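# Load sample and matching water blank into centrifuge

## Task

Take the sample tube marked with an orange dot on its cap from the rack on the shelved bench by the door and seat it fully in the centre hole of one adapter in the centrifuge rotor. From the racks on the shelved bench by the window, pick the water blank whose cap number (its volume in mL) equals the sample's volume and seat it fully in the centre hole of the adapter directly opposite. Every rotor bucket must end hanging straight down and every rack must end on its own bench. No tube may touch the floor, and the robot must not fall or end up tilted; either of these is a failure. Finish with the gripper open and the robot moved away, since anything held in place only by the robot does not count.

## Robot and tools

Robot: a Hello Robot Stretch 3 with one arm. It has a two-wheel differential base (0.33 m long, 0.34 m wide) that cannot move sideways, a lift on a mast, and a telescoping arm that sticks out to the robot's right. To move the gripper forward or back, drive the base. Turns pivot about the point midway between the wheels, 0.05 m behind the front edge. With the arm retracted and the wrist folded, a turn sweeps a 0.28 m radius circle; an unfolded level wrist reaches past it.

Frames: the base frame has its origin on the floor between the drive wheels, x forward, y left, z up. hand_pose is reported in this frame, at the point where closed fingertips meet. The odometry frame is the base frame as it was when the scene started. Heading runs -3.142 to 3.142, positive to the left.

execute_actions takes "actions", a list run in order. Each action may contain "robot", "steps" (1 to 450 control steps at 30 per second; default 1) and "until". An action with only "steps" waits. "robot" is one command, a list of up to 8 commands executed in sequence, or {"stop": true}, which brakes everything and clears the queue. A command may hold:
- "base": exactly one key. "translate_m" is a relative drive in metres from where the base is when that command begins, positive forward, magnitude at most 1. "rotate_rad" is a relative turn in radians, positive counter-clockwise seen from above, magnitude at most 3.2.
- "joints": absolute targets by name; unnamed joints keep their previous target. lift_m 0 to 1.1 m (arm height); arm_m 0 to 0.52 m (extension); wrist_yaw_rad -1.345 to 4.42 (0 along the arm, positive toward the front, 3.0 folded over the base); wrist_pitch_rad -1.57 to 0.451 (0 level, negative tips fingers down); wrist_roll_rad -2.911 to 2.911 (0 fingers side by side); gripper_m -0.089 to 0.179 (larger is wider; the actual fingertip gap is smaller, by 0.007 nearly shut and 0.025 fully open, and zero below 0.007); head_pan_rad -3.953 to 1.73 (0 forward, positive left, -1.57 looks along the arm); head_tilt_rad -1.53 to 0.419 (negative looks down).
- "contact_limits": {"arm_m": effort %} 1 to 100, the effort at which an arm motion halts; lower is gentler. It lasts until that joint's next command.
- In a list, {"pause_s": s} waits up to 15 s.
Base and joint motions in one command start together and keep running across later actions and while you think. A new command overrides at once and discards the rest of an older queue. An invalid value rejects the whole call.

"until" (needs "steps") ends the action early. {"robot": {"status": "ended"}} fires once nothing is moving and no queue runs. You can also compare fields, e.g. {"robot": {"lift_m": [">", 0.3]}} using =, !=, <, <=, >, >=, or statuses as a word or ["!=", "moving"]. {"any": {"status": "ended"}} fires when any one motion or the queue finishes. Don't wait for an exact "=" on a reading; "done" means within tolerance.

zoom_image: "camera" is head_camera, nav_camera or wrist_camera; "region" is [x0, y0, x1, y1] pixels of that camera's latest image, origin top-left, at most 504 by 504. Head images are 896x504 (nav 672x504, wrist 644x364). Both head cameras move with head_pan_rad and head_tilt_rad; wrist_camera rides on the gripper.

finished_scene: "scene" is the current scene number. Call it only after all motion has ended, the tubes are released and the robot is clear; it cannot be undone.

Result lines: base_status and joint_status per joint (moving, done, off_target, contact_stop, time_out, stopped, not_commanded, torque_fault). The base bracket shows distance travelled versus goal, from wheel counts, so slipping counts as travel. joint_goals, measured_speeds, motor_effort (% with peak in brackets, positive pushes toward higher values; noisy and biased), refusals, queue and queue_left, dropped:/refused:/replaced: lines, and robot.on_its_own when the robot changed a goal itself, a joint is slack or its servo is off, or base_tilt has shifted 3 degrees or more. lidar_m gives 12 distances in 30 degree sectors, first straight ahead, counter-clockwise (4th left, 7th behind, 10th right), at 0.17 m height. wrist_depth_mm and head_depth_mm are 7x7 median depth grids. Each result includes an image from every camera.

Practical notes: the base is fast (0.30 m/s, 1.9 rad/s) only with lift_m under 0.30, arm_m under 0.03 and wrist_yaw_rad over 2.54; otherwise 0.10 m/s and 0.63 rad/s. Fold or unfold the wrist only with lift_m 0.32 to 0.95, pitch -0.4, roll near 0; folded, the lift may go to 0.25. With yaw below -0.4 keep pitch at -0.5 or lower. To grasp, command gripper_m below the tube's width; to release, open at least 0.02 beyond the contact value. Readings do not confirm a grasp, so check the cameras. Squeezing too hard triggers a stall guard and tubes may slip.

Avoid: pushing the arm into something rigid with the gripper above about 0.45 m, a second push after a contact_stop, and driving while holding or pressing on something fixed; all can tip the robot. If it snags, reverse the last move in small steps, pull the gripper free, and lower lift_m to about 0.2 if still leaning. The lift and arm go slack after a contact_stop; wrist and base have no contact stop and keep pushing, and a wrist servo can cut out for 10 s. Don't drop or slam tubes, don't knock racks off benches, and don't let a tube reach the floor. Loose objects may occasionally be nudged.

Each tool is called after ">>>" by a JSON object that holds its "fn" and its "kwargs".

## Session

>>> {"fn": "execute_actions", "kwargs": {"actions": []}}

Scene clock: 0.00 s.
robot.base_odometry: x=+0.000 y=+0.000 heading=+0.000 (m, m, rad; robot's odometry frame)
robot.turned_by_wheels: +0.000 (rad since the last result)
robot.turned_by_imu: +0.000 (rad since the last result)
robot.base_tilt: forward=-1.3 right=+0.7 (deg)
robot.lidar_m: 2.08 1.58 1.40 1.40 1.66 1.39 1.62 1.65 1.03 1.04 2.09 1.95
robot.head_depth_mm: 2029 2455 2436 2474 2447 2425 2304 / 1779 2527 2531 2553 2473 2494 2290 / 1887 2592 2619 2597 2553 2585 2263 / 1809 2741 2702 2702 2628 2704 2245 / 1912 2835 2815 2811 2832 2769 2141 / 2130 2874 2903 2931 2926 2870 2198 / 2137 2927 2986 3036 3042 3033 2201
robot.base_status: not_commanded
robot.joint_positions: lift_m=+0.385 arm_m=+0.000 wrist_yaw_rad=+2.964 wrist_pitch_rad=-0.636 wrist_roll_rad=-0.011 gripper_m=+0.037 head_pan_rad=-0.006 head_tilt_rad=+0.001
robot.joint_goals: lift_m=+0.385 arm_m=+0.000 wrist_yaw_rad=+2.964 wrist_pitch_rad=-0.636 wrist_roll_rad=-0.011 gripper_m=+0.037 head_pan_rad=-0.006 head_tilt_rad=+0.001
robot.joint_status: lift_m=not_commanded arm_m=not_commanded wrist_yaw_rad=not_commanded wrist_pitch_rad=not_commanded wrist_roll_rad=not_commanded gripper_m=not_commanded head_pan_rad=not_commanded head_tilt_rad=not_commanded
robot.measured_speeds: translate_m=+0.000 rotate_rad=+0.000 lift_m=+0.000 arm_m=+0.000 wrist_yaw_rad=+0.000 wrist_pitch_rad=+0.000 wrist_roll_rad=+0.000 head_pan_rad=+0.000 head_tilt_rad=+0.000
robot: refusals=0 queue=idle queue_left=0
robot.motor_effort: left_wheel=+0 right_wheel=+0 lift_m=+23 arm_m=-1 wrist_yaw_rad=+0 wrist_pitch_rad=+4 wrist_roll_rad=+0 gripper_m=+0 head_pan_rad=+0 head_tilt_rad=+1 (%)
robot.hand_pose: x=+0.0127 y=+0.0438 z=+0.3526 quat_wxyz=(+0.279, +0.685, +0.162, +0.653) (m; robot's base frame)
robot.wrist_depth_mm: - - - - - - - / - - - - - 991 960 / 885 866 858 851 823 820 816 / 747 737 732 714 705 693 689 / 641 632 636 617 629 611 596 / 572 555 - 570 - 534 532 / 511 - - - 477 480 474
pictures: head_camera (sideways: a quarter turn clockwise sets it upright), nav_camera (sideways: a quarter turn counterclockwise sets it upright), wrist_camera
Images, in order (width x height): head_camera 896x504, nav_camera 672x504, wrist_camera 644x364.

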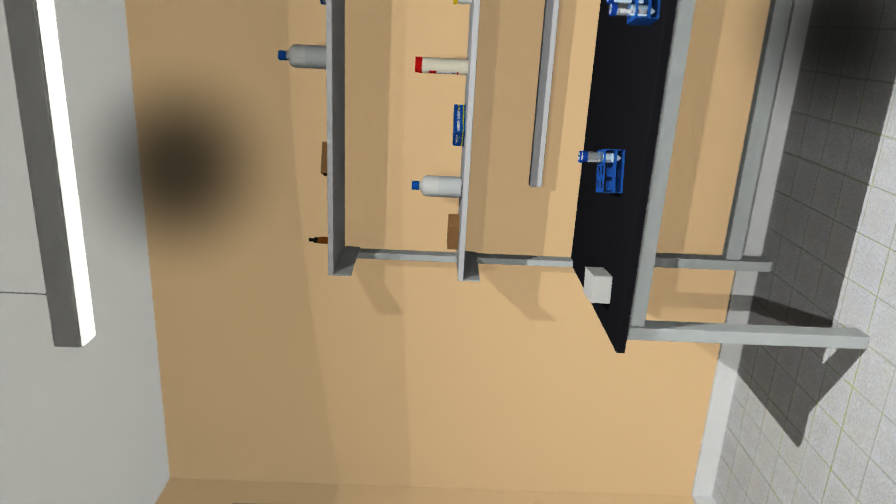

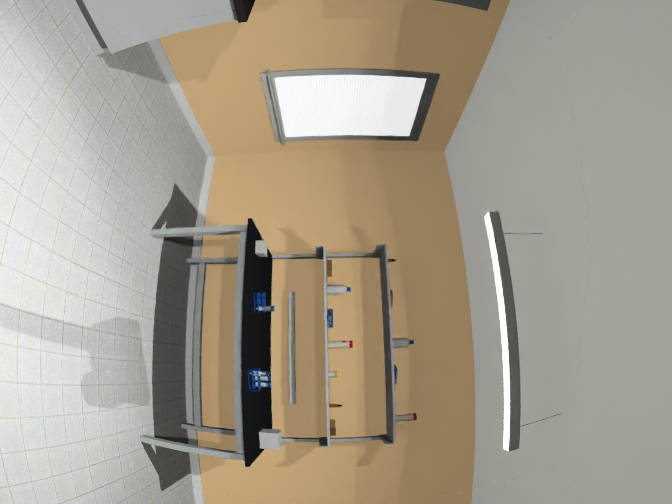

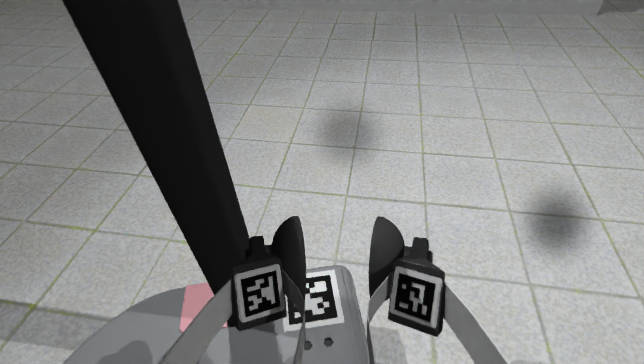

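>>> {"fn": "execute_actions", "kwargs": {"actions": [{"robot":{"joints":{"head_pan_rad":1.5,"head_tilt_rad":-0.4}},"steps":200,"until":{"robot":{"status":"ended"}}}]}}

>>> {"fn": "execute_actions", "kwargs": {"actions": [{"robot":{"joints":{"head_pan_rad":-1.57,"head_tilt_rad":-0.4}},"steps":200,"until":{"robot":{"status":"ended"}}}]}}

>>> {"fn": "execute_actions", "kwargs": {"actions": [{"robot":{"joints":{"head_pan_rad":-3.14,"head_tilt_rad":-0.4}},"steps":200,"until":{"robot":{"status":"ended"}}}]}}

Scene clock: 8.43 s.
robot.base_odometry: x=+0.000 y=+0.000 heading=+0.000 (m, m, rad; robot's odometry frame)
robot.turned_by_wheels: +0.000 (rad since the last result)
robot.turned_by_imu: +0.001 (rad since the last result)
robot.base_tilt: forward=-1.2 right=+0.7 (deg)
robot.lidar_m: 2.08 1.57 1.39 1.39 1.66 1.39 1.61 1.65 1.04 1.04 2.08 1.95
robot.head_depth_mm: 1372 1752 1682 1388 1506 1642 1423 / 1424 1788 1564 1432 1551 1702 1426 / 1451 1850 1620 1476 1605 1679 1423 / 1483 1880 1844 1529 1666 1721 1410 / 1521 1946 1901 1572 1717 1721 1410 / 1564 2013 1563 1631 1780 1719 1397 / 1603 2070 1602 1673 1844 1705 1392
robot.base_status: not_commanded
robot.joint_positions: lift_m=+0.385 arm_m=+0.000 wrist_yaw_rad=+2.964 wrist_pitch_rad=-0.636 wrist_roll_rad=-0.011 gripper_m=+0.037 head_pan_rad=+1.493 head_tilt_rad=-0.395
robot.joint_goals: lift_m=+0.385 arm_m=+0.000 wrist_yaw_rad=+2.964 wrist_pitch_rad=-0.636 wrist_roll_rad=-0.011 gripper_m=+0.037 head_pan_rad=+1.500 head_tilt_rad=-0.400
robot.joint_status: lift_m=not_commanded arm_m=not_commanded wrist_yaw_rad=not_commanded wrist_pitch_rad=not_commanded wrist_roll_rad=not_commanded gripper_m=not_commanded head_pan_rad=done head_tilt_rad=done
robot.measured_speeds: translate_m=+0.000 rotate_rad=+0.000 lift_m=+0.000 arm_m=+0.000 wrist_yaw_rad=+0.000 wrist_pitch_rad=+0.000 wrist_roll_rad=+0.000 head_pan_rad=+0.000 head_tilt_rad=+0.000
robot: refusals=0 queue=done queue_left=0
robot.motor_effort: left_wheel=+0(0) right_wheel=+0(0) lift_m=+23(23) arm_m=+0(0) wrist_yaw_rad=+0(0) wrist_pitch_rad=+4(4) wrist_roll_rad=+0(0) gripper_m=+0(0) head_pan_rad=+3(35) head_tilt_rad=-2(19) (%)
robot.hand_pose: x=+0.0127 y=+0.0438 z=+0.3526 quat_wxyz=(+0.279, +0.685, +0.162, +0.653) (m; robot's base frame)
robot.wrist_depth_mm: - - - - - - - / - - - - - 987 982 / 905 850 852 847 829 814 807 / 748 736 715 719 704 695 683 / 645 637 636 619 622 603 599 / 572 564 - 569 - 544 531 / 499 - - - 477 483 474
pictures: head_camera (sideways: a quarter turn clockwise sets it upright), nav_camera (sideways: a quarter turn counterclockwise sets it upright), wrist_camera
camera_calibration (this result's frames):
head_camera: T_world_to_cam=[[0.0185497, -0.409686, -0.912038, 1.20544], [-0.998819, 0.0333753, -0.0353068, 0.0577681], [0.0449042, 0.911616, -0.408583, 0.492486], [0, 0, 0, 1]] pos_world=[0.0132247, 0.042966, 1.30267]
nav_camera: T_world_to_cam=[[0.0264956, 0.380166, 0.924539, -1.16613], [0.998366, -0.0569135, -0.00520883, 0.0484288], [0.0506386, 0.923166, -0.381052, 0.455558], [0, 0, 0, 1]] pos_world=[-0.040521, 0.0255253, 1.25198]
wrist_camera: T_world_to_cam=[[0.991998, -0.124297, -0.0221635, 0.0102148], [-0.103363, -0.698703, -0.707905, 0.315321], [0.0725048, 0.704531, -0.705959, 0.383867], [0, 0, 0, 1]] pos_world=[-0.00537261, -0.048861, 0.494438]
Images, in order (width x height): head_camera 896x504, nav_camera 672x504, wrist_camera 644x364.

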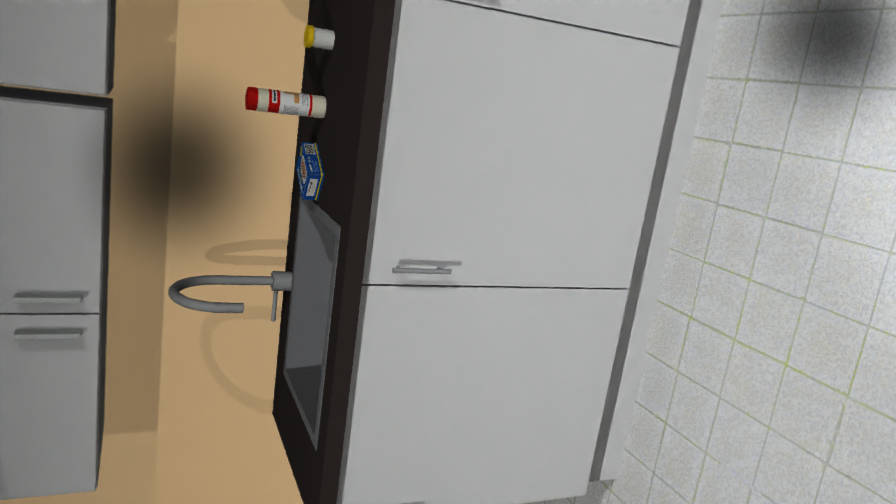

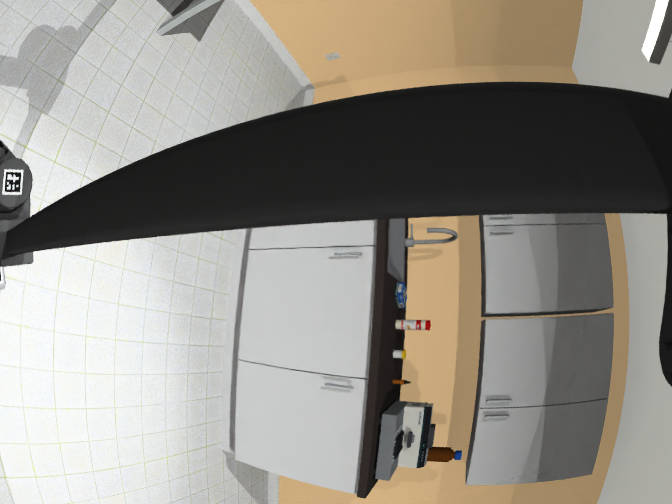

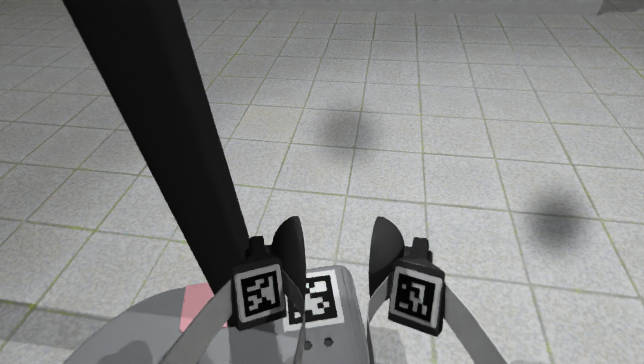

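Scene clock: 10.47 s.
robot.base_odometry: x=+0.000 y=+0.000 heading=+0.000 (m, m, rad; robot's odometry frame)
robot.turned_by_wheels: +0.000 (rad since the last result)
robot.turned_by_imu: +0.000 (rad since the last result)
robot.base_tilt: forward=-1.3 right=+0.8 (deg)
robot.lidar_m: 2.08 1.56 1.39 1.40 1.66 1.39 1.61 1.65 1.03 1.04 2.09 1.95
robot.head_depth_mm: 1440 1406 1508 1374 1113 1194 1296 / 1485 1460 1572 1335 1159 1248 1348 / 1553 1643 1731 1211 1213 1316 1381 / 1600 1702 1845 1921 1279 1390 1415 / 1656 1784 1907 2067 2117 1608 1400 / 1718 1851 1978 2171 2214 1702 1398 / 1776 1919 2075 2265 2195 1705 1395
robot.base_status: not_commanded
robot.joint_positions: lift_m=+0.385 arm_m=+0.000 wrist_yaw_rad=+2.964 wrist_pitch_rad=-0.636 wrist_roll_rad=-0.011 gripper_m=+0.037 head_pan_rad=-1.563 head_tilt_rad=-0.395
robot.joint_goals: lift_m=+0.385 arm_m=+0.000 wrist_yaw_rad=+2.964 wrist_pitch_rad=-0.636 wrist_roll_rad=-0.011 gripper_m=+0.037 head_pan_rad=-1.570 head_tilt_rad=-0.400
robot.joint_status: lift_m=not_commanded arm_m=not_commanded wrist_yaw_rad=not_commanded wrist_pitch_rad=not_commanded wrist_roll_rad=not_commanded gripper_m=not_commanded head_pan_rad=done head_tilt_rad=done
robot.measured_speeds: translate_m=+0.000 rotate_rad=+0.000 lift_m=+0.000 arm_m=+0.000 wrist_yaw_rad=+0.000 wrist_pitch_rad=+0.000 wrist_roll_rad=+0.000 head_pan_rad=+0.000 head_tilt_rad=+0.000
robot: refusals=0 queue=done queue_left=0
robot.motor_effort: left_wheel=+0(0) right_wheel=+1(0) lift_m=+23(23) arm_m=+0(0) wrist_yaw_rad=+0(1) wrist_pitch_rad=+4(3) wrist_roll_rad=+0(0) gripper_m=+0(0) head_pan_rad=-4(35) head_tilt_rad=-2(2) (%)
robot.hand_pose: x=+0.0127 y=+0.0438 z=+0.3526 quat_wxyz=(+0.279, +0.685, +0.162, +0.653) (m; robot's base frame)
robot.wrist_depth_mm: - - - - - - - / - - - - - 996 943 / 891 870 881 833 825 818 800 / 751 742 727 718 701 687 687 / 642 626 641 631 620 594 604 / 572 564 - 569 - 539 529 / 503 - - - 475 482 478
pictures: head_camera (sideways: a quarter turn clockwise sets it upright), nav_camera (sideways: a quarter turn counterclockwise sets it upright), wrist_camera
camera_calibration (this result's frames):
head_camera: T_world_to_cam=[[-0.0536979, 0.406771, -0.911951, 1.20577], [0.997991, 0.0526113, -0.0352972, 0.0455751], [0.033621, -0.912014, -0.408779, 0.49281], [0, 0, 0, 1]] pos_world=[0.00269492, -0.0434195, 1.30266]
nav_camera: T_world_to_cam=[[0.0062819, -0.381235, 0.924457, -1.1659], [-0.999563, -0.0291125, -0.00521336, 0.0606221], [0.0289007, -0.92402, -0.381251, 0.455949], [0, 0, 0, 1]] pos_world=[0.0547425, -0.0214127, 1.25198]
wrist_camera: T_world_to_cam=[[0.991997, -0.124297, -0.0221635, 0.0102148], [-0.103364, -0.698703, -0.707906, 0.315321], [0.0725048, 0.704532, -0.705959, 0.383867], [0, 0, 0, 1]] pos_world=[-0.00537261, -0.048861, 0.494438]
Images, in order (width x height): head_camera 896x504, nav_camera 672x504, wrist_camera 644x364.

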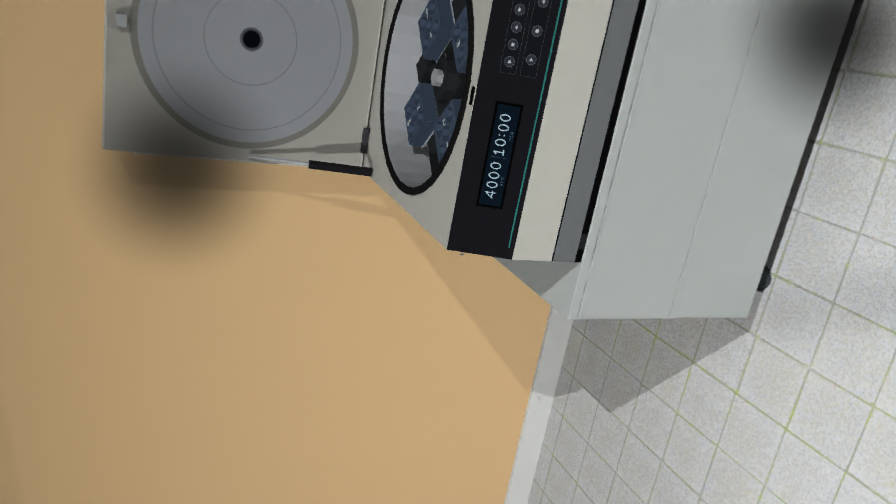

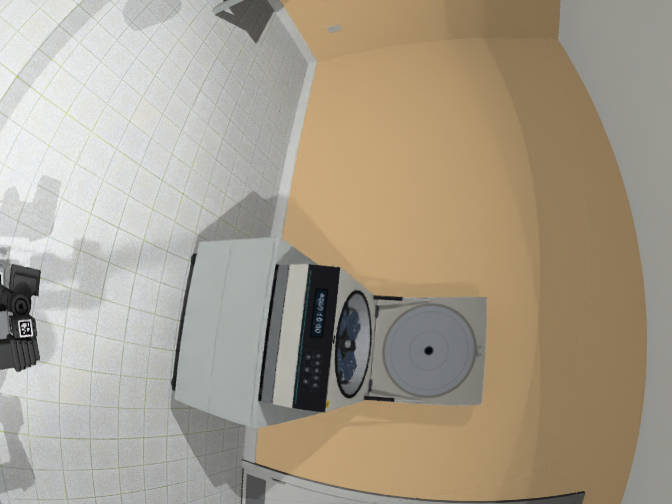

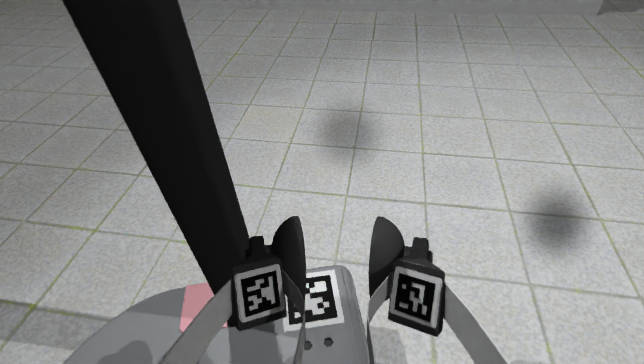

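Scene clock: 11.83 s.
robot.base_odometry: x=+0.000 y=+0.000 heading=+0.000 (m, m, rad; robot's odometry frame)
robot.turned_by_wheels: +0.000 (rad since the last result)
robot.turned_by_imu: +0.000 (rad since the last result)
robot.base_tilt: forward=-1.3 right=+0.6 (deg)
robot.lidar_m: 2.07 1.57 1.39 1.40 1.66 1.39 1.62 1.65 1.03 1.04 2.09 1.95
robot.head_depth_mm: 1765 1856 1925 1433 2077 1757 1426 / 1804 1922 2001 1503 2153 1686 1424 / 1864 1980 2035 1598 2222 1732 1410 / 1935 2061 2153 2319 2227 1728 1413 / 1987 2111 2184 2440 2208 1730 1395 / 2062 2228 2339 2547 2034 1701 1399 / 2149 2308 2528 2668 2193 1703 1400
robot.base_status: not_commanded
robot.joint_positions: lift_m=+0.385 arm_m=+0.000 wrist_yaw_rad=+2.964 wrist_pitch_rad=-0.636 wrist_roll_rad=-0.011 gripper_m=+0.037 head_pan_rad=-3.133 head_tilt_rad=-0.395
robot.joint_goals: lift_m=+0.385 arm_m=+0.000 wrist_yaw_rad=+2.964 wrist_pitch_rad=-0.636 wrist_roll_rad=-0.011 gripper_m=+0.037 head_pan_rad=-3.140 head_tilt_rad=-0.400
robot.joint_status: lift_m=not_commanded arm_m=not_commanded wrist_yaw_rad=not_commanded wrist_pitch_rad=not_commanded wrist_roll_rad=not_commanded gripper_m=not_commanded head_pan_rad=done head_tilt_rad=done
robot.measured_speeds: translate_m=+0.000 rotate_rad=+0.000 lift_m=+0.000 arm_m=+0.000 wrist_yaw_rad=+0.000 wrist_pitch_rad=+0.000 wrist_roll_rad=+0.000 head_pan_rad=+0.000 head_tilt_rad=+0.000
robot: refusals=0 queue=done queue_left=0
robot.motor_effort: left_wheel=+0(0) right_wheel=+0(0) lift_m=+23(23) arm_m=-1(0) wrist_yaw_rad=+0(0) wrist_pitch_rad=+3(3) wrist_roll_rad=+0(0) gripper_m=+0(0) head_pan_rad=-3(34) head_tilt_rad=-1(2) (%)
robot.hand_pose: x=+0.0127 y=+0.0438 z=+0.3526 quat_wxyz=(+0.279, +0.685, +0.162, +0.653) (m; robot's base frame)
robot.wrist_depth_mm: - - - - - - - / - - - - - 971 966 / 883 859 860 837 833 821 806 / 749 740 724 720 701 696 678 / 643 629 636 610 626 605 602 / 572 560 - 569 - 538 532 / 511 - - - 478 482 478
pictures: head_camera (sideways: a quarter turn clockwise sets it upright), nav_camera (sideways: a quarter turn counterclockwise sets it upright), wrist_camera
camera_calibration (this result's frames):
head_camera: T_world_to_cam=[[0.406748, 0.0540217, -0.911942, 1.20295], [0.053406, -0.997949, -0.0352962, 0.0513358], [-0.911978, -0.0343465, -0.408799, 0.498604], [0, 0, 0, 1]] pos_world=[-0.0373222, 0.00337056, 1.30266]
nav_camera: T_world_to_cam=[[-0.38125, -0.00658537, 0.924449, -1.16353], [-0.0299075, 0.999539, -0.00521382, 0.0547078], [-0.923988, -0.0296358, -0.381271, 0.461788], [0, 0, 0, 1]] pos_world=[-0.0152729, -0.0486595, 1.25198]
wrist_camera: T_world_to_cam=[[0.991998, -0.124297, -0.0221634, 0.0102148], [-0.103363, -0.698703, -0.707905, 0.315321], [0.0725048, 0.704531, -0.705959, 0.383867], [0, 0, 0, 1]] pos_world=[-0.00537262, -0.048861, 0.494438]
Images, in order (width x height): head_camera 896x504, nav_camera 672x504, wrist_camera 644x364.

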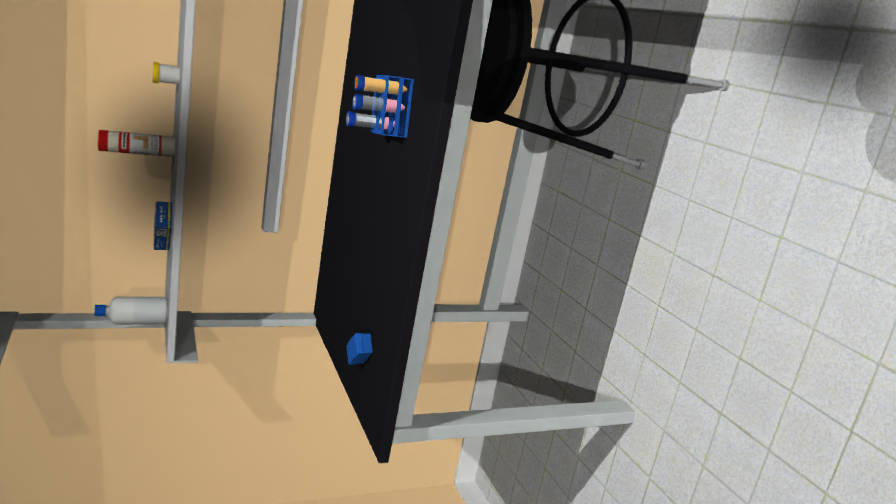

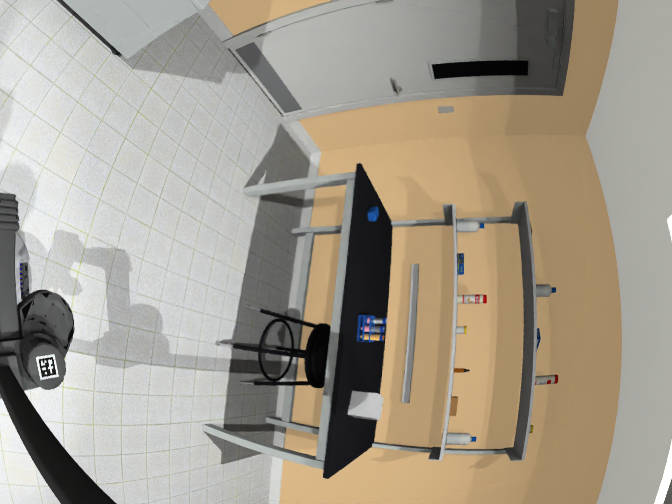

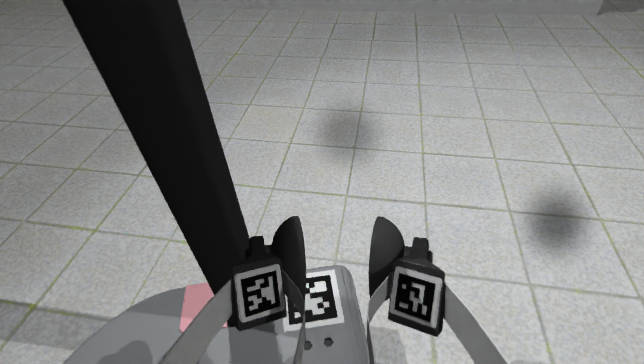

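>>> {"fn": "execute_actions", "kwargs": {"actions": [{"robot":[{"base":{"translate_m":-0.8},"joints":{"lift_m":0.9,"wrist_pitch_rad":-0.4}},{"base":{"rotate_rad":-1.9}},{"joints":{"wrist_yaw_rad":0,"head_pan_rad":-1.57,"head_tilt_rad":-0.7,"gripper_m":0.1}},{"joints":{"wrist_pitch_rad":0}}],"steps":450,"until":{"robot":{"status":"ended"}}},{"steps":300,"until":{"robot":{"status":"ended"}}}]}}

Scene clock: 51.13 s.
robot.base_odometry: x=-0.800 y=+0.000 heading=-1.900 (m, m, rad; robot's odometry frame)
robot.turned_by_wheels: -1.900 (rad since the last result)
robot.turned_by_imu: -1.909 (rad since the last result)
robot.base_tilt: forward=-1.1 right=+0.6 (deg)
robot.lidar_m: 1.48 0.93 1.10 3.27 3.24 1.71 1.64 0.89 0.67 0.83 1.27 0.91
robot.head_depth_mm: 1142 1270 1025 804 897 - - / 1144 1272 1019 802 1017 - - / 1148 1259 976 825 - - - / 1153 1269 972 799 1568 1335 1201 / 1151 1265 1008 782 1568 1369 1186 / 1153 1266 1003 791 1548 1356 1184 / 1150 1273 996 789 1557 1351 1187
robot.base_status: done (rotate_rad -1.8999 of -1.9000)
robot.joint_positions: lift_m=+0.899 arm_m=+0.000 wrist_yaw_rad=+0.002 wrist_pitch_rad=-0.023 wrist_roll_rad=-0.011 gripper_m=+0.100 head_pan_rad=-1.577 head_tilt_rad=-0.691
robot.joint_goals: lift_m=+0.900 arm_m=+0.000 wrist_yaw_rad=+0.000 wrist_pitch_rad=+0.000 wrist_roll_rad=-0.011 gripper_m=+0.100 head_pan_rad=-1.570 head_tilt_rad=-0.700
robot.joint_status: lift_m=done arm_m=not_commanded wrist_yaw_rad=done wrist_pitch_rad=done wrist_roll_rad=not_commanded gripper_m=done head_pan_rad=done head_tilt_rad=done
robot.measured_speeds: translate_m=+0.000 rotate_rad=+0.000 lift_m=+0.000 arm_m=+0.000 wrist_yaw_rad=+0.000 wrist_pitch_rad=+0.000 wrist_roll_rad=+0.000 head_pan_rad=+0.000 head_tilt_rad=+0.000
robot: refusals=0 queue=done queue_left=0
robot.motor_effort: left_wheel=+2(8) right_wheel=-2(7) lift_m=+31(36) arm_m=-1(3) wrist_yaw_rad=-2(3) wrist_pitch_rad=+8(6) wrist_roll_rad=+0(0) gripper_m=+0(80) head_pan_rad=+2(35) head_tilt_rad=-3(17) (%)
robot.hand_pose: x=-0.0210 y=-0.4007 z=+1.0082 quat_wxyz=(+0.711, +0.009, -0.703, -0.008) (m; robot's base frame)
robot.wrist_depth_mm: - - - - - - 944 / 875 - - 922 933 955 853 / - - - - - - - / - - - - - - - / - - - - - - - / 704 701 692 595 641 644 491 / 532 530 522 520 523 493 491
pictures: head_camera (sideways: a quarter turn clockwise sets it upright), nav_camera (sideways: a quarter turn counterclockwise sets it upright), wrist_camera
camera_calibration (this result's frames):
head_camera: T_world_to_cam=[[-0.0462399, 0.655851, -0.753473, 0.999079], [0.998699, 0.0465726, -0.0207507, 0.026622], [0.0214819, -0.753452, -0.657151, 0.816031], [0, 0, 0, 1]] pos_world=[0.00208015, -0.0416463, 1.28959]
nav_camera: T_world_to_cam=[[-0.000833426, -0.63441, 0.772996, -0.968347], [-0.999863, -0.0122574, -0.0111379, 0.0683339], [0.0165409, -0.7729, -0.634313, 0.785286], [0, 0, 0, 1]] pos_world=[0.0545281, -0.00654438, 1.24741]
wrist_camera: T_world_to_cam=[[-0.998215, -0.058397, 0.0125492, -0.0474371], [-0.0223382, 0.170133, -0.985168, 1.09477], [0.0553958, -0.983689, -0.171134, -0.0536779], [0, 0, 0, 1]] pos_world=[-0.0199236, -0.24183, 1.06994]
Images, in order (width x height): head_camera 896x504, nav_camera 672x504, wrist_camera 644x364.

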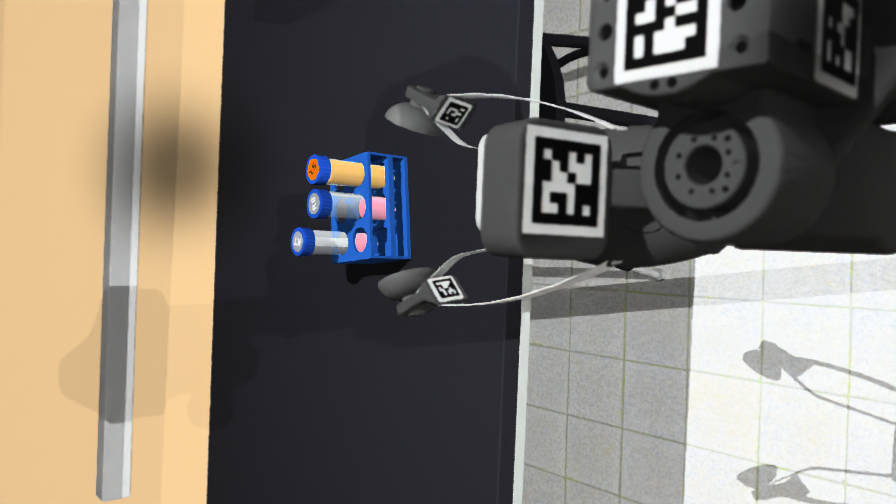

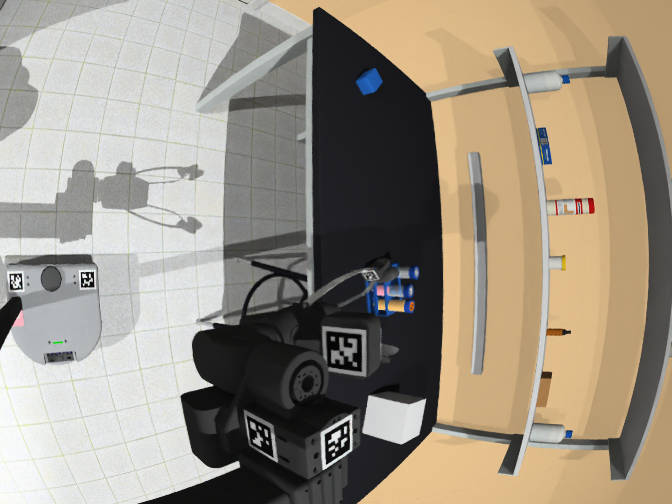

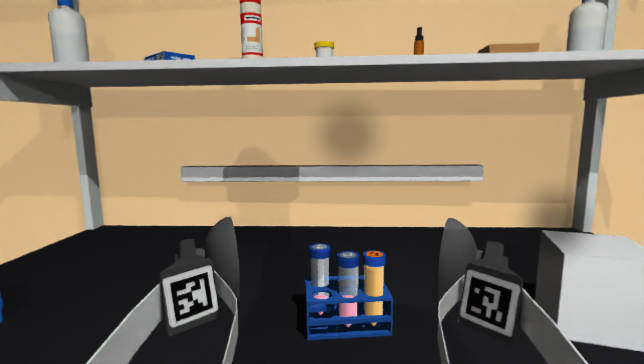

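>>> {"fn": "zoom_image", "kwargs": {"camera": "head_camera", "region": [270,130,430,280]}}

Region (270, 130, 430, 280) of head_camera's 896x504 image, scaled by 3.150, with more detail than that image has; it fills the top 472 rows of this view, and the rest is white.

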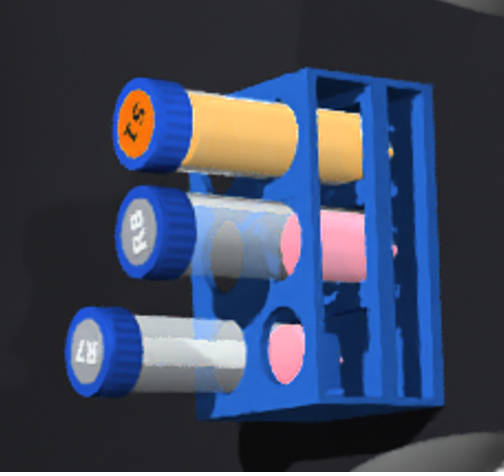

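>>> {"fn": "execute_actions", "kwargs": {"actions": [{"robot":{"base":{"translate_m":-0.06},"joints":{"lift_m":1.09,"wrist_pitch_rad":-1.57,"wrist_roll_rad":1.57,"gripper_m":0.09}},"steps":300,"until":{"robot":{"status":"ended"}}},{"robot":{"joints":{"arm_m":0.4}},"steps":300,"until":{"robot":{"status":"ended"}}}]}}

Scene clock: 70.10 s.
robot.base_odometry: x=-0.781 y=+0.057 heading=-1.900 (m, m, rad; robot's odometry frame)
robot.turned_by_wheels: +0.000 (rad since the last result)
robot.turned_by_imu: +0.002 (rad since the last result)
robot.base_tilt: forward=-1.3 right=+0.7 (deg)
robot.lidar_m: 1.54 0.99 1.19 2.67 3.17 1.65 1.58 0.85 0.88 0.65 1.27 0.96
robot.head_depth_mm: 1150 1269 1022 804 1541 1374 1202 / 1167 1272 1017 804 1326 1367 1197 / - 1259 1014 801 1494 1341 1192 / 1142 1282 973 796 1517 1361 1197 / 1150 1266 1003 792 1553 1367 1187 / 1158 1274 1003 791 1551 1362 1181 / 1150 1279 994 789 1547 1357 1183
robot.base_status: done (translate_m -0.0600 of -0.0600)
robot.joint_positions: lift_m=+1.089 arm_m=+0.400 wrist_yaw_rad=+0.000 wrist_pitch_rad=-1.562 wrist_roll_rad=+1.565 gripper_m=+0.090 head_pan_rad=-1.577 head_tilt_rad=-0.691
robot.joint_goals: lift_m=+1.090 arm_m=+0.400 wrist_yaw_rad=+0.000 wrist_pitch_rad=-1.570 wrist_roll_rad=+1.570 gripper_m=+0.090 head_pan_rad=-1.570 head_tilt_rad=-0.700
robot.joint_status: lift_m=done arm_m=done wrist_yaw_rad=done wrist_pitch_rad=done wrist_roll_rad=done gripper_m=done head_pan_rad=done head_tilt_rad=done
robot.measured_speeds: translate_m=+0.000 rotate_rad=+0.000 lift_m=+0.000 arm_m=+0.000 wrist_yaw_rad=+0.000 wrist_pitch_rad=+0.000 wrist_roll_rad=+0.000 head_pan_rad=+0.000 head_tilt_rad=+0.000
robot: refusals=0 queue=done queue_left=0
robot.motor_effort: left_wheel=+2(3) right_wheel=-2(8) lift_m=+31(33) arm_m=+4(4) wrist_yaw_rad=+0(2) wrist_pitch_rad=-3(8) wrist_roll_rad=+2(6) gripper_m=+0(47) head_pan_rad=+3(3) head_tilt_rad=-3(3) (%)
robot.hand_pose: x=-0.0215 y=-0.5224 z=+0.9717 quat_wxyz=(+0.002, +0.002, -0.710, -0.704) (m; robot's base frame)
robot.wrist_depth_mm: 367 362 358 - - - - / 377 372 365 - - - - / 386 377 371 - - - - / 392 385 384 - - - - / 274 363 390 - - - - / 348 343 399 406 - - - / 419 416 405 406 - - -
pictures: head_camera (sideways: a quarter turn clockwise sets it upright), nav_camera (sideways: a quarter turn counterclockwise sets it upright), wrist_camera
camera_calibration (this result's frames):
head_camera: T_world_to_cam=[[-0.0463701, 0.6561, -0.753248, 0.998786], [0.99869, 0.0467804, -0.0207325, 0.0265983], [0.0216346, -0.753222, -0.65741, 0.816366], [0, 0, 0, 1]] pos_world=[0.00208854, -0.0416428, 1.28957]
nav_camera: T_world_to_cam=[[-0.000707636, -0.634676, 0.772778, -0.968064], [-0.99986, -0.0124544, -0.0111443, 0.0683422], [0.0166975, -0.772678, -0.634578, 0.78563], [0, 0, 0, 1]] pos_world=[0.0545295, -0.00651594, 1.2474]
wrist_camera: T_world_to_cam=[[-0.00806736, 0.997903, -0.0642292, 0.593149], [0.989162, 0.0173805, 0.145793, -0.0774652], [0.146603, -0.062357, -0.987228, 1.09663], [0, 0, 0, 1]] pos_world=[-0.0793594, -0.522176, 1.13202]
Images, in order (width x height): head_camera 896x504, nav_camera 672x504, wrist_camera 644x364.

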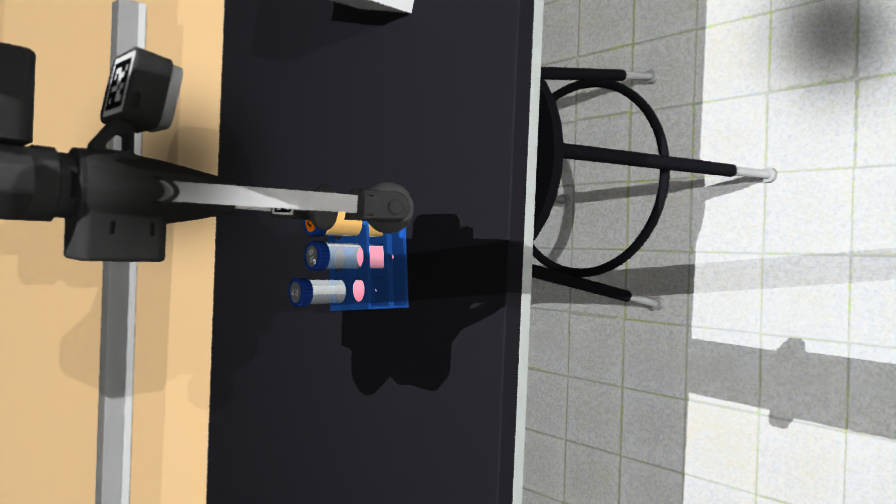

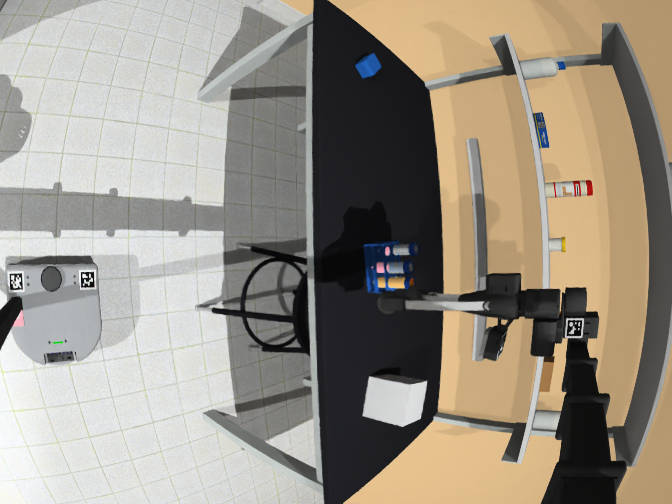

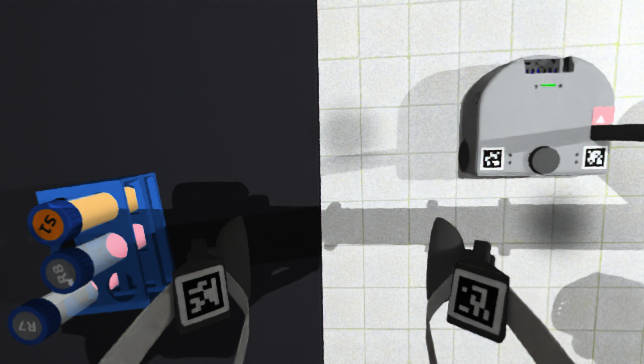

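>>> {"fn": "execute_actions", "kwargs": {"actions": [{"robot":[{"joints":{"arm_m":0.1}},{"base":{"rotate_rad":-0.5}},{"base":{"translate_m":0.37}},{"base":{"rotate_rad":0.5}},{"base":{"translate_m":-0.325}},{"joints":{"arm_m":0.48}}],"steps":450,"until":{"robot":{"status":"ended"}}},{"steps":300,"until":{"robot":{"status":"ended"}}}]}}

Scene clock: 97.80 s.
robot.base_odometry: x=-0.948 y=+0.114 heading=-1.900 (m, m, rad; robot's odometry frame)
robot.turned_by_wheels: +0.000 (rad since the last result)
robot.turned_by_imu: +0.004 (rad since the last result)
robot.base_tilt: forward=-1.3 right=+0.6 (deg)
robot.lidar_m: 1.54 1.09 1.19 3.46 2.28 1.64 1.58 0.74 0.47 0.65 1.09 0.86
robot.head_depth_mm: 1005 1125 1022 805 664 1297 1199 / 992 1127 1019 805 662 1291 1192 / - 1134 1011 777 662 1286 1169 / 985 1131 1006 710 659 1274 1189 / 1011 1130 1005 742 657 1293 1185 / 1018 1135 1002 793 653 1334 1191 / 1014 1141 999 788 653 1327 1181
robot.base_status: done (translate_m -0.3250 of -0.3250)
robot.joint_positions: lift_m=+1.089 arm_m=+0.480 wrist_yaw_rad=+0.000 wrist_pitch_rad=-1.563 wrist_roll_rad=+1.565 gripper_m=+0.090 head_pan_rad=-1.577 head_tilt_rad=-0.691
robot.joint_goals: lift_m=+1.090 arm_m=+0.480 wrist_yaw_rad=+0.000 wrist_pitch_rad=-1.570 wrist_roll_rad=+1.570 gripper_m=+0.090 head_pan_rad=-1.570 head_tilt_rad=-0.700
robot.joint_status: lift_m=done arm_m=done wrist_yaw_rad=done wrist_pitch_rad=done wrist_roll_rad=done gripper_m=done head_pan_rad=done head_tilt_rad=done
robot.measured_speeds: translate_m=+0.000 rotate_rad=+0.000 lift_m=+0.000 arm_m=+0.000 wrist_yaw_rad=+0.000 wrist_pitch_rad=+0.000 wrist_roll_rad=+0.000 head_pan_rad=+0.000 head_tilt_rad=+0.000
robot: refusals=0 queue=done queue_left=0
robot.motor_effort: left_wheel=-2(5) right_wheel=+2(8) lift_m=+32(31) arm_m=+4(7) wrist_yaw_rad=+0(0) wrist_pitch_rad=-3(3) wrist_roll_rad=+2(2) gripper_m=+0(0) head_pan_rad=+2(3) head_tilt_rad=-2(3) (%)
robot.hand_pose: x=-0.0215 y=-0.6023 z=+0.9717 quat_wxyz=(+0.002, +0.002, -0.710, -0.704) (m; robot's base frame)
robot.wrist_depth_mm: 366 363 358 346 345 338 - / 377 372 364 356 353 345 344 / 385 381 372 363 359 353 347 / 395 390 382 371 363 359 - / 403 396 385 373 321 368 - / 413 407 396 356 258 370 - / 424 416 412 397 392 386 -
pictures: head_camera (sideways: a quarter turn clockwise sets it upright), nav_camera (sideways: a quarter turn counterclockwise sets it upright), wrist_camera
camera_calibration (this result's frames):
head_camera: T_world_to_cam=[[-0.0464707, 0.656111, -0.753233, 0.998767], [0.998683, 0.0469342, -0.0207313, 0.0265968], [0.0217503, -0.753204, -0.657428, 0.816388], [0, 0, 0, 1]] pos_world=[0.00209493, -0.0416432, 1.28957]
nav_camera: T_world_to_cam=[[-0.000610295, -0.634694, 0.772764, -0.968045], [-0.999858, -0.0126077, -0.0111447, 0.0683428], [0.0168163, -0.772661, -0.634596, 0.785653], [0, 0, 0, 1]] pos_world=[0.0545305, -0.00650724, 1.2474]
wrist_camera: T_world_to_cam=[[-0.00797982, 0.997935, -0.063732, 0.672391], [0.989164, 0.0172212, 0.145802, -0.0761839], [0.146599, -0.0618779, -0.987259, 1.09198], [0, 0, 0, 1]] pos_world=[-0.0793591, -0.602121, 1.13203]
Images, in order (width x height): head_camera 896x504, nav_camera 672x504, wrist_camera 644x364.

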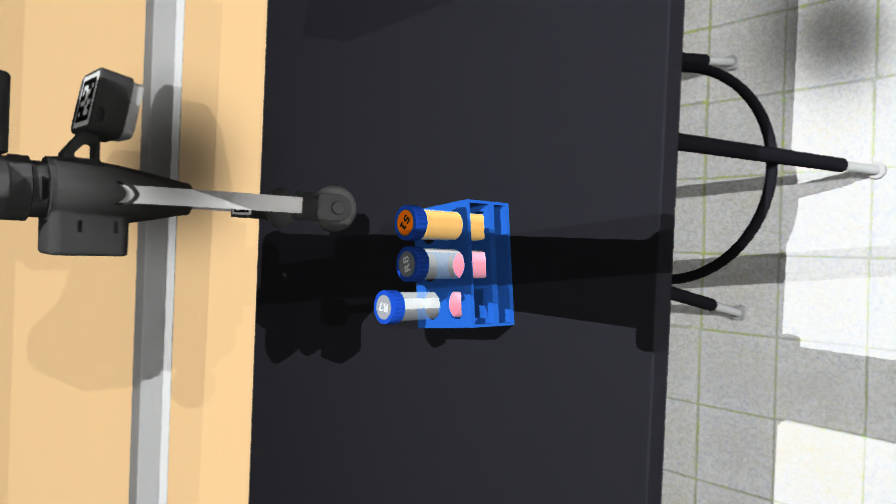

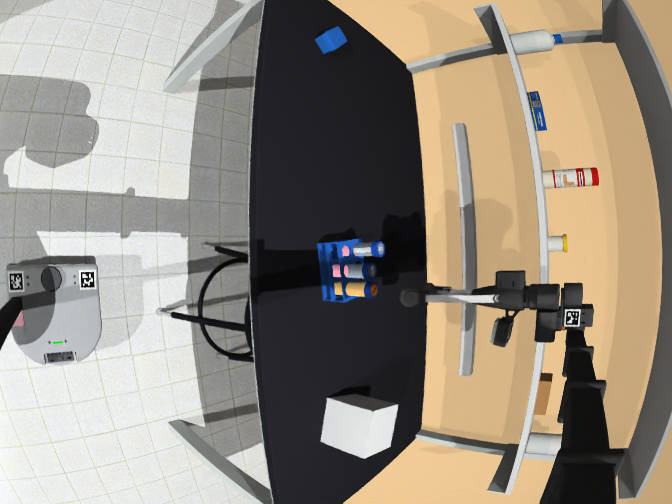

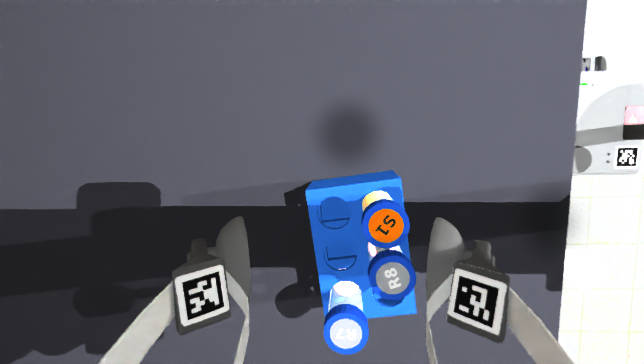

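>>> {"fn": "execute_actions", "kwargs": {"actions": [{"robot":{"base":{"translate_m":0.016},"joints":{"arm_m":0.446,"lift_m":1.01}},"steps":300,"until":{"robot":{"status":"ended"}}}]}}

Scene clock: 104.13 s.
robot.base_odometry: x=-0.954 y=+0.099 heading=-1.900 (m, m, rad; robot's odometry frame)
robot.turned_by_wheels: +0.000 (rad since the last result)
robot.turned_by_imu: +0.001 (rad since the last result)
robot.base_tilt: forward=-1.3 right=+0.6 (deg)
robot.lidar_m: 1.53 1.08 1.17 2.83 2.30 1.66 1.59 0.75 0.48 0.65 1.09 0.85
robot.head_depth_mm: - 1144 1023 806 663 1293 1208 / - 1023 1016 804 664 1031 1195 / - - 1015 776 661 1319 1168 / 1007 1056 1010 720 658 1289 1191 / 1011 1132 1008 772 656 1293 1194 / 1014 1139 999 793 656 1326 1186 / 1011 1139 994 789 652 1328 1178
robot.base_status: done (translate_m +0.0160 of +0.0160)
robot.joint_positions: lift_m=+1.011 arm_m=+0.446 wrist_yaw_rad=+0.000 wrist_pitch_rad=-1.563 wrist_roll_rad=+1.565 gripper_m=+0.090 head_pan_rad=-1.577 head_tilt_rad=-0.691
robot.joint_goals: lift_m=+1.010 arm_m=+0.446 wrist_yaw_rad=+0.000 wrist_pitch_rad=-1.570 wrist_roll_rad=+1.570 gripper_m=+0.090 head_pan_rad=-1.570 head_tilt_rad=-0.700
robot.joint_status: lift_m=done arm_m=done wrist_yaw_rad=done wrist_pitch_rad=done wrist_roll_rad=done gripper_m=done head_pan_rad=done head_tilt_rad=done
robot.measured_speeds: translate_m=+0.000 rotate_rad=+0.000 lift_m=+0.000 arm_m=+0.000 wrist_yaw_rad=+0.000 wrist_pitch_rad=+0.000 wrist_roll_rad=+0.000 head_pan_rad=+0.000 head_tilt_rad=+0.000
robot: refusals=0 queue=done queue_left=0
robot.motor_effort: left_wheel=-1(3) right_wheel=+3(9) lift_m=+12(32) arm_m=-5(7) wrist_yaw_rad=+0(0) wrist_pitch_rad=-3(3) wrist_roll_rad=+2(2) gripper_m=+0(0) head_pan_rad=+3(3) head_tilt_rad=-3(3) (%)
robot.hand_pose: x=-0.0215 y=-0.5690 z=+0.8928 quat_wxyz=(+0.002, +0.002, -0.710, -0.704) (m; robot's base frame)
robot.wrist_depth_mm: 289 284 280 276 270 266 265 / 296 291 287 281 278 272 269 / 303 298 293 287 282 277 273 / 311 303 298 235 287 280 281 / 318 312 302 175 292 287 - / 324 320 247 186 301 292 - / 332 328 318 250 306 304 -
pictures: head_camera (sideways: a quarter turn clockwise sets it upright), nav_camera (sideways: a quarter turn counterclockwise sets it upright), wrist_camera
camera_calibration (this result's frames):
head_camera: T_world_to_cam=[[-0.0464706, 0.656111, -0.753232, 0.998767], [0.998683, 0.046934, -0.0207313, 0.0265968], [0.0217502, -0.753204, -0.657428, 0.816388], [0, 0, 0, 1]] pos_world=[0.00209492, -0.0416432, 1.28957]
nav_camera: T_world_to_cam=[[-0.000610447, -0.634694, 0.772764, -0.968045], [-0.999858, -0.0126075, -0.0111447, 0.0683428], [0.0168161, -0.772661, -0.634596, 0.785653], [0, 0, 0, 1]] pos_world=[0.0545305, -0.00650725, 1.2474]
wrist_camera: T_world_to_cam=[[-0.00797986, 0.997937, -0.0637106, 0.634143], [0.989164, 0.0172181, 0.145802, -0.0652525], [0.146599, -0.0618568, -0.98726, 1.01614], [0, 0, 0, 1]] pos_world=[-0.0793591, -0.568856, 1.05311]
Images, in order (width x height): head_camera 896x504, nav_camera 672x504, wrist_camera 644x364.

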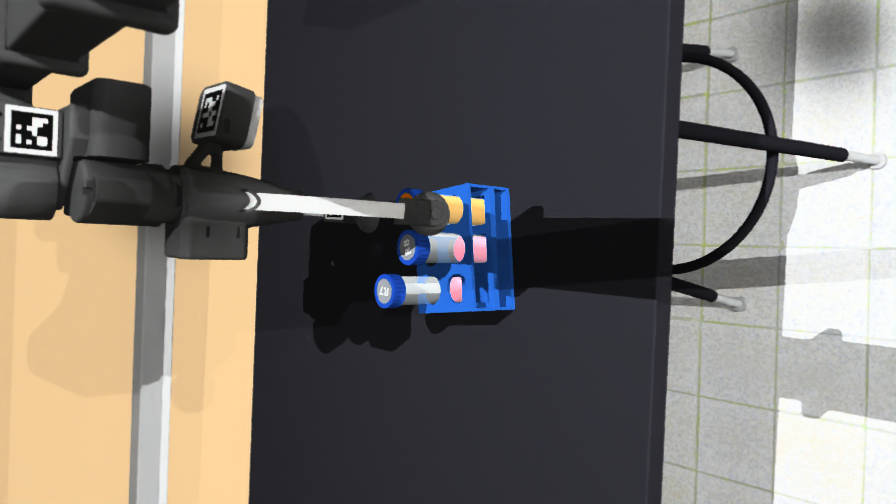

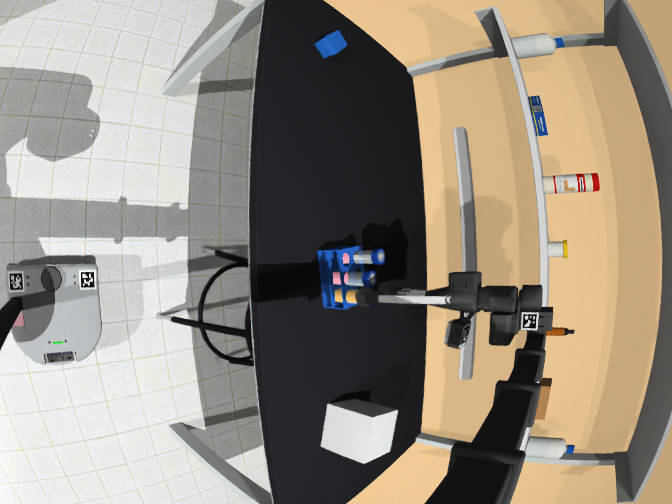

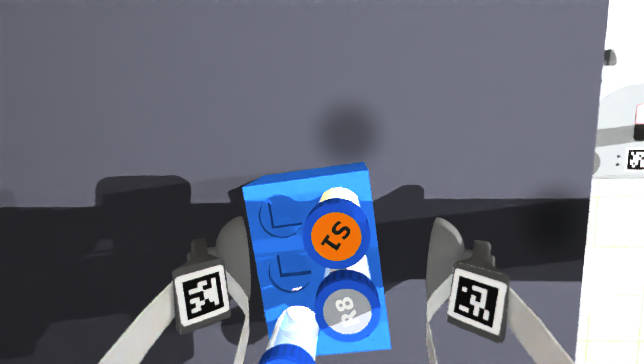

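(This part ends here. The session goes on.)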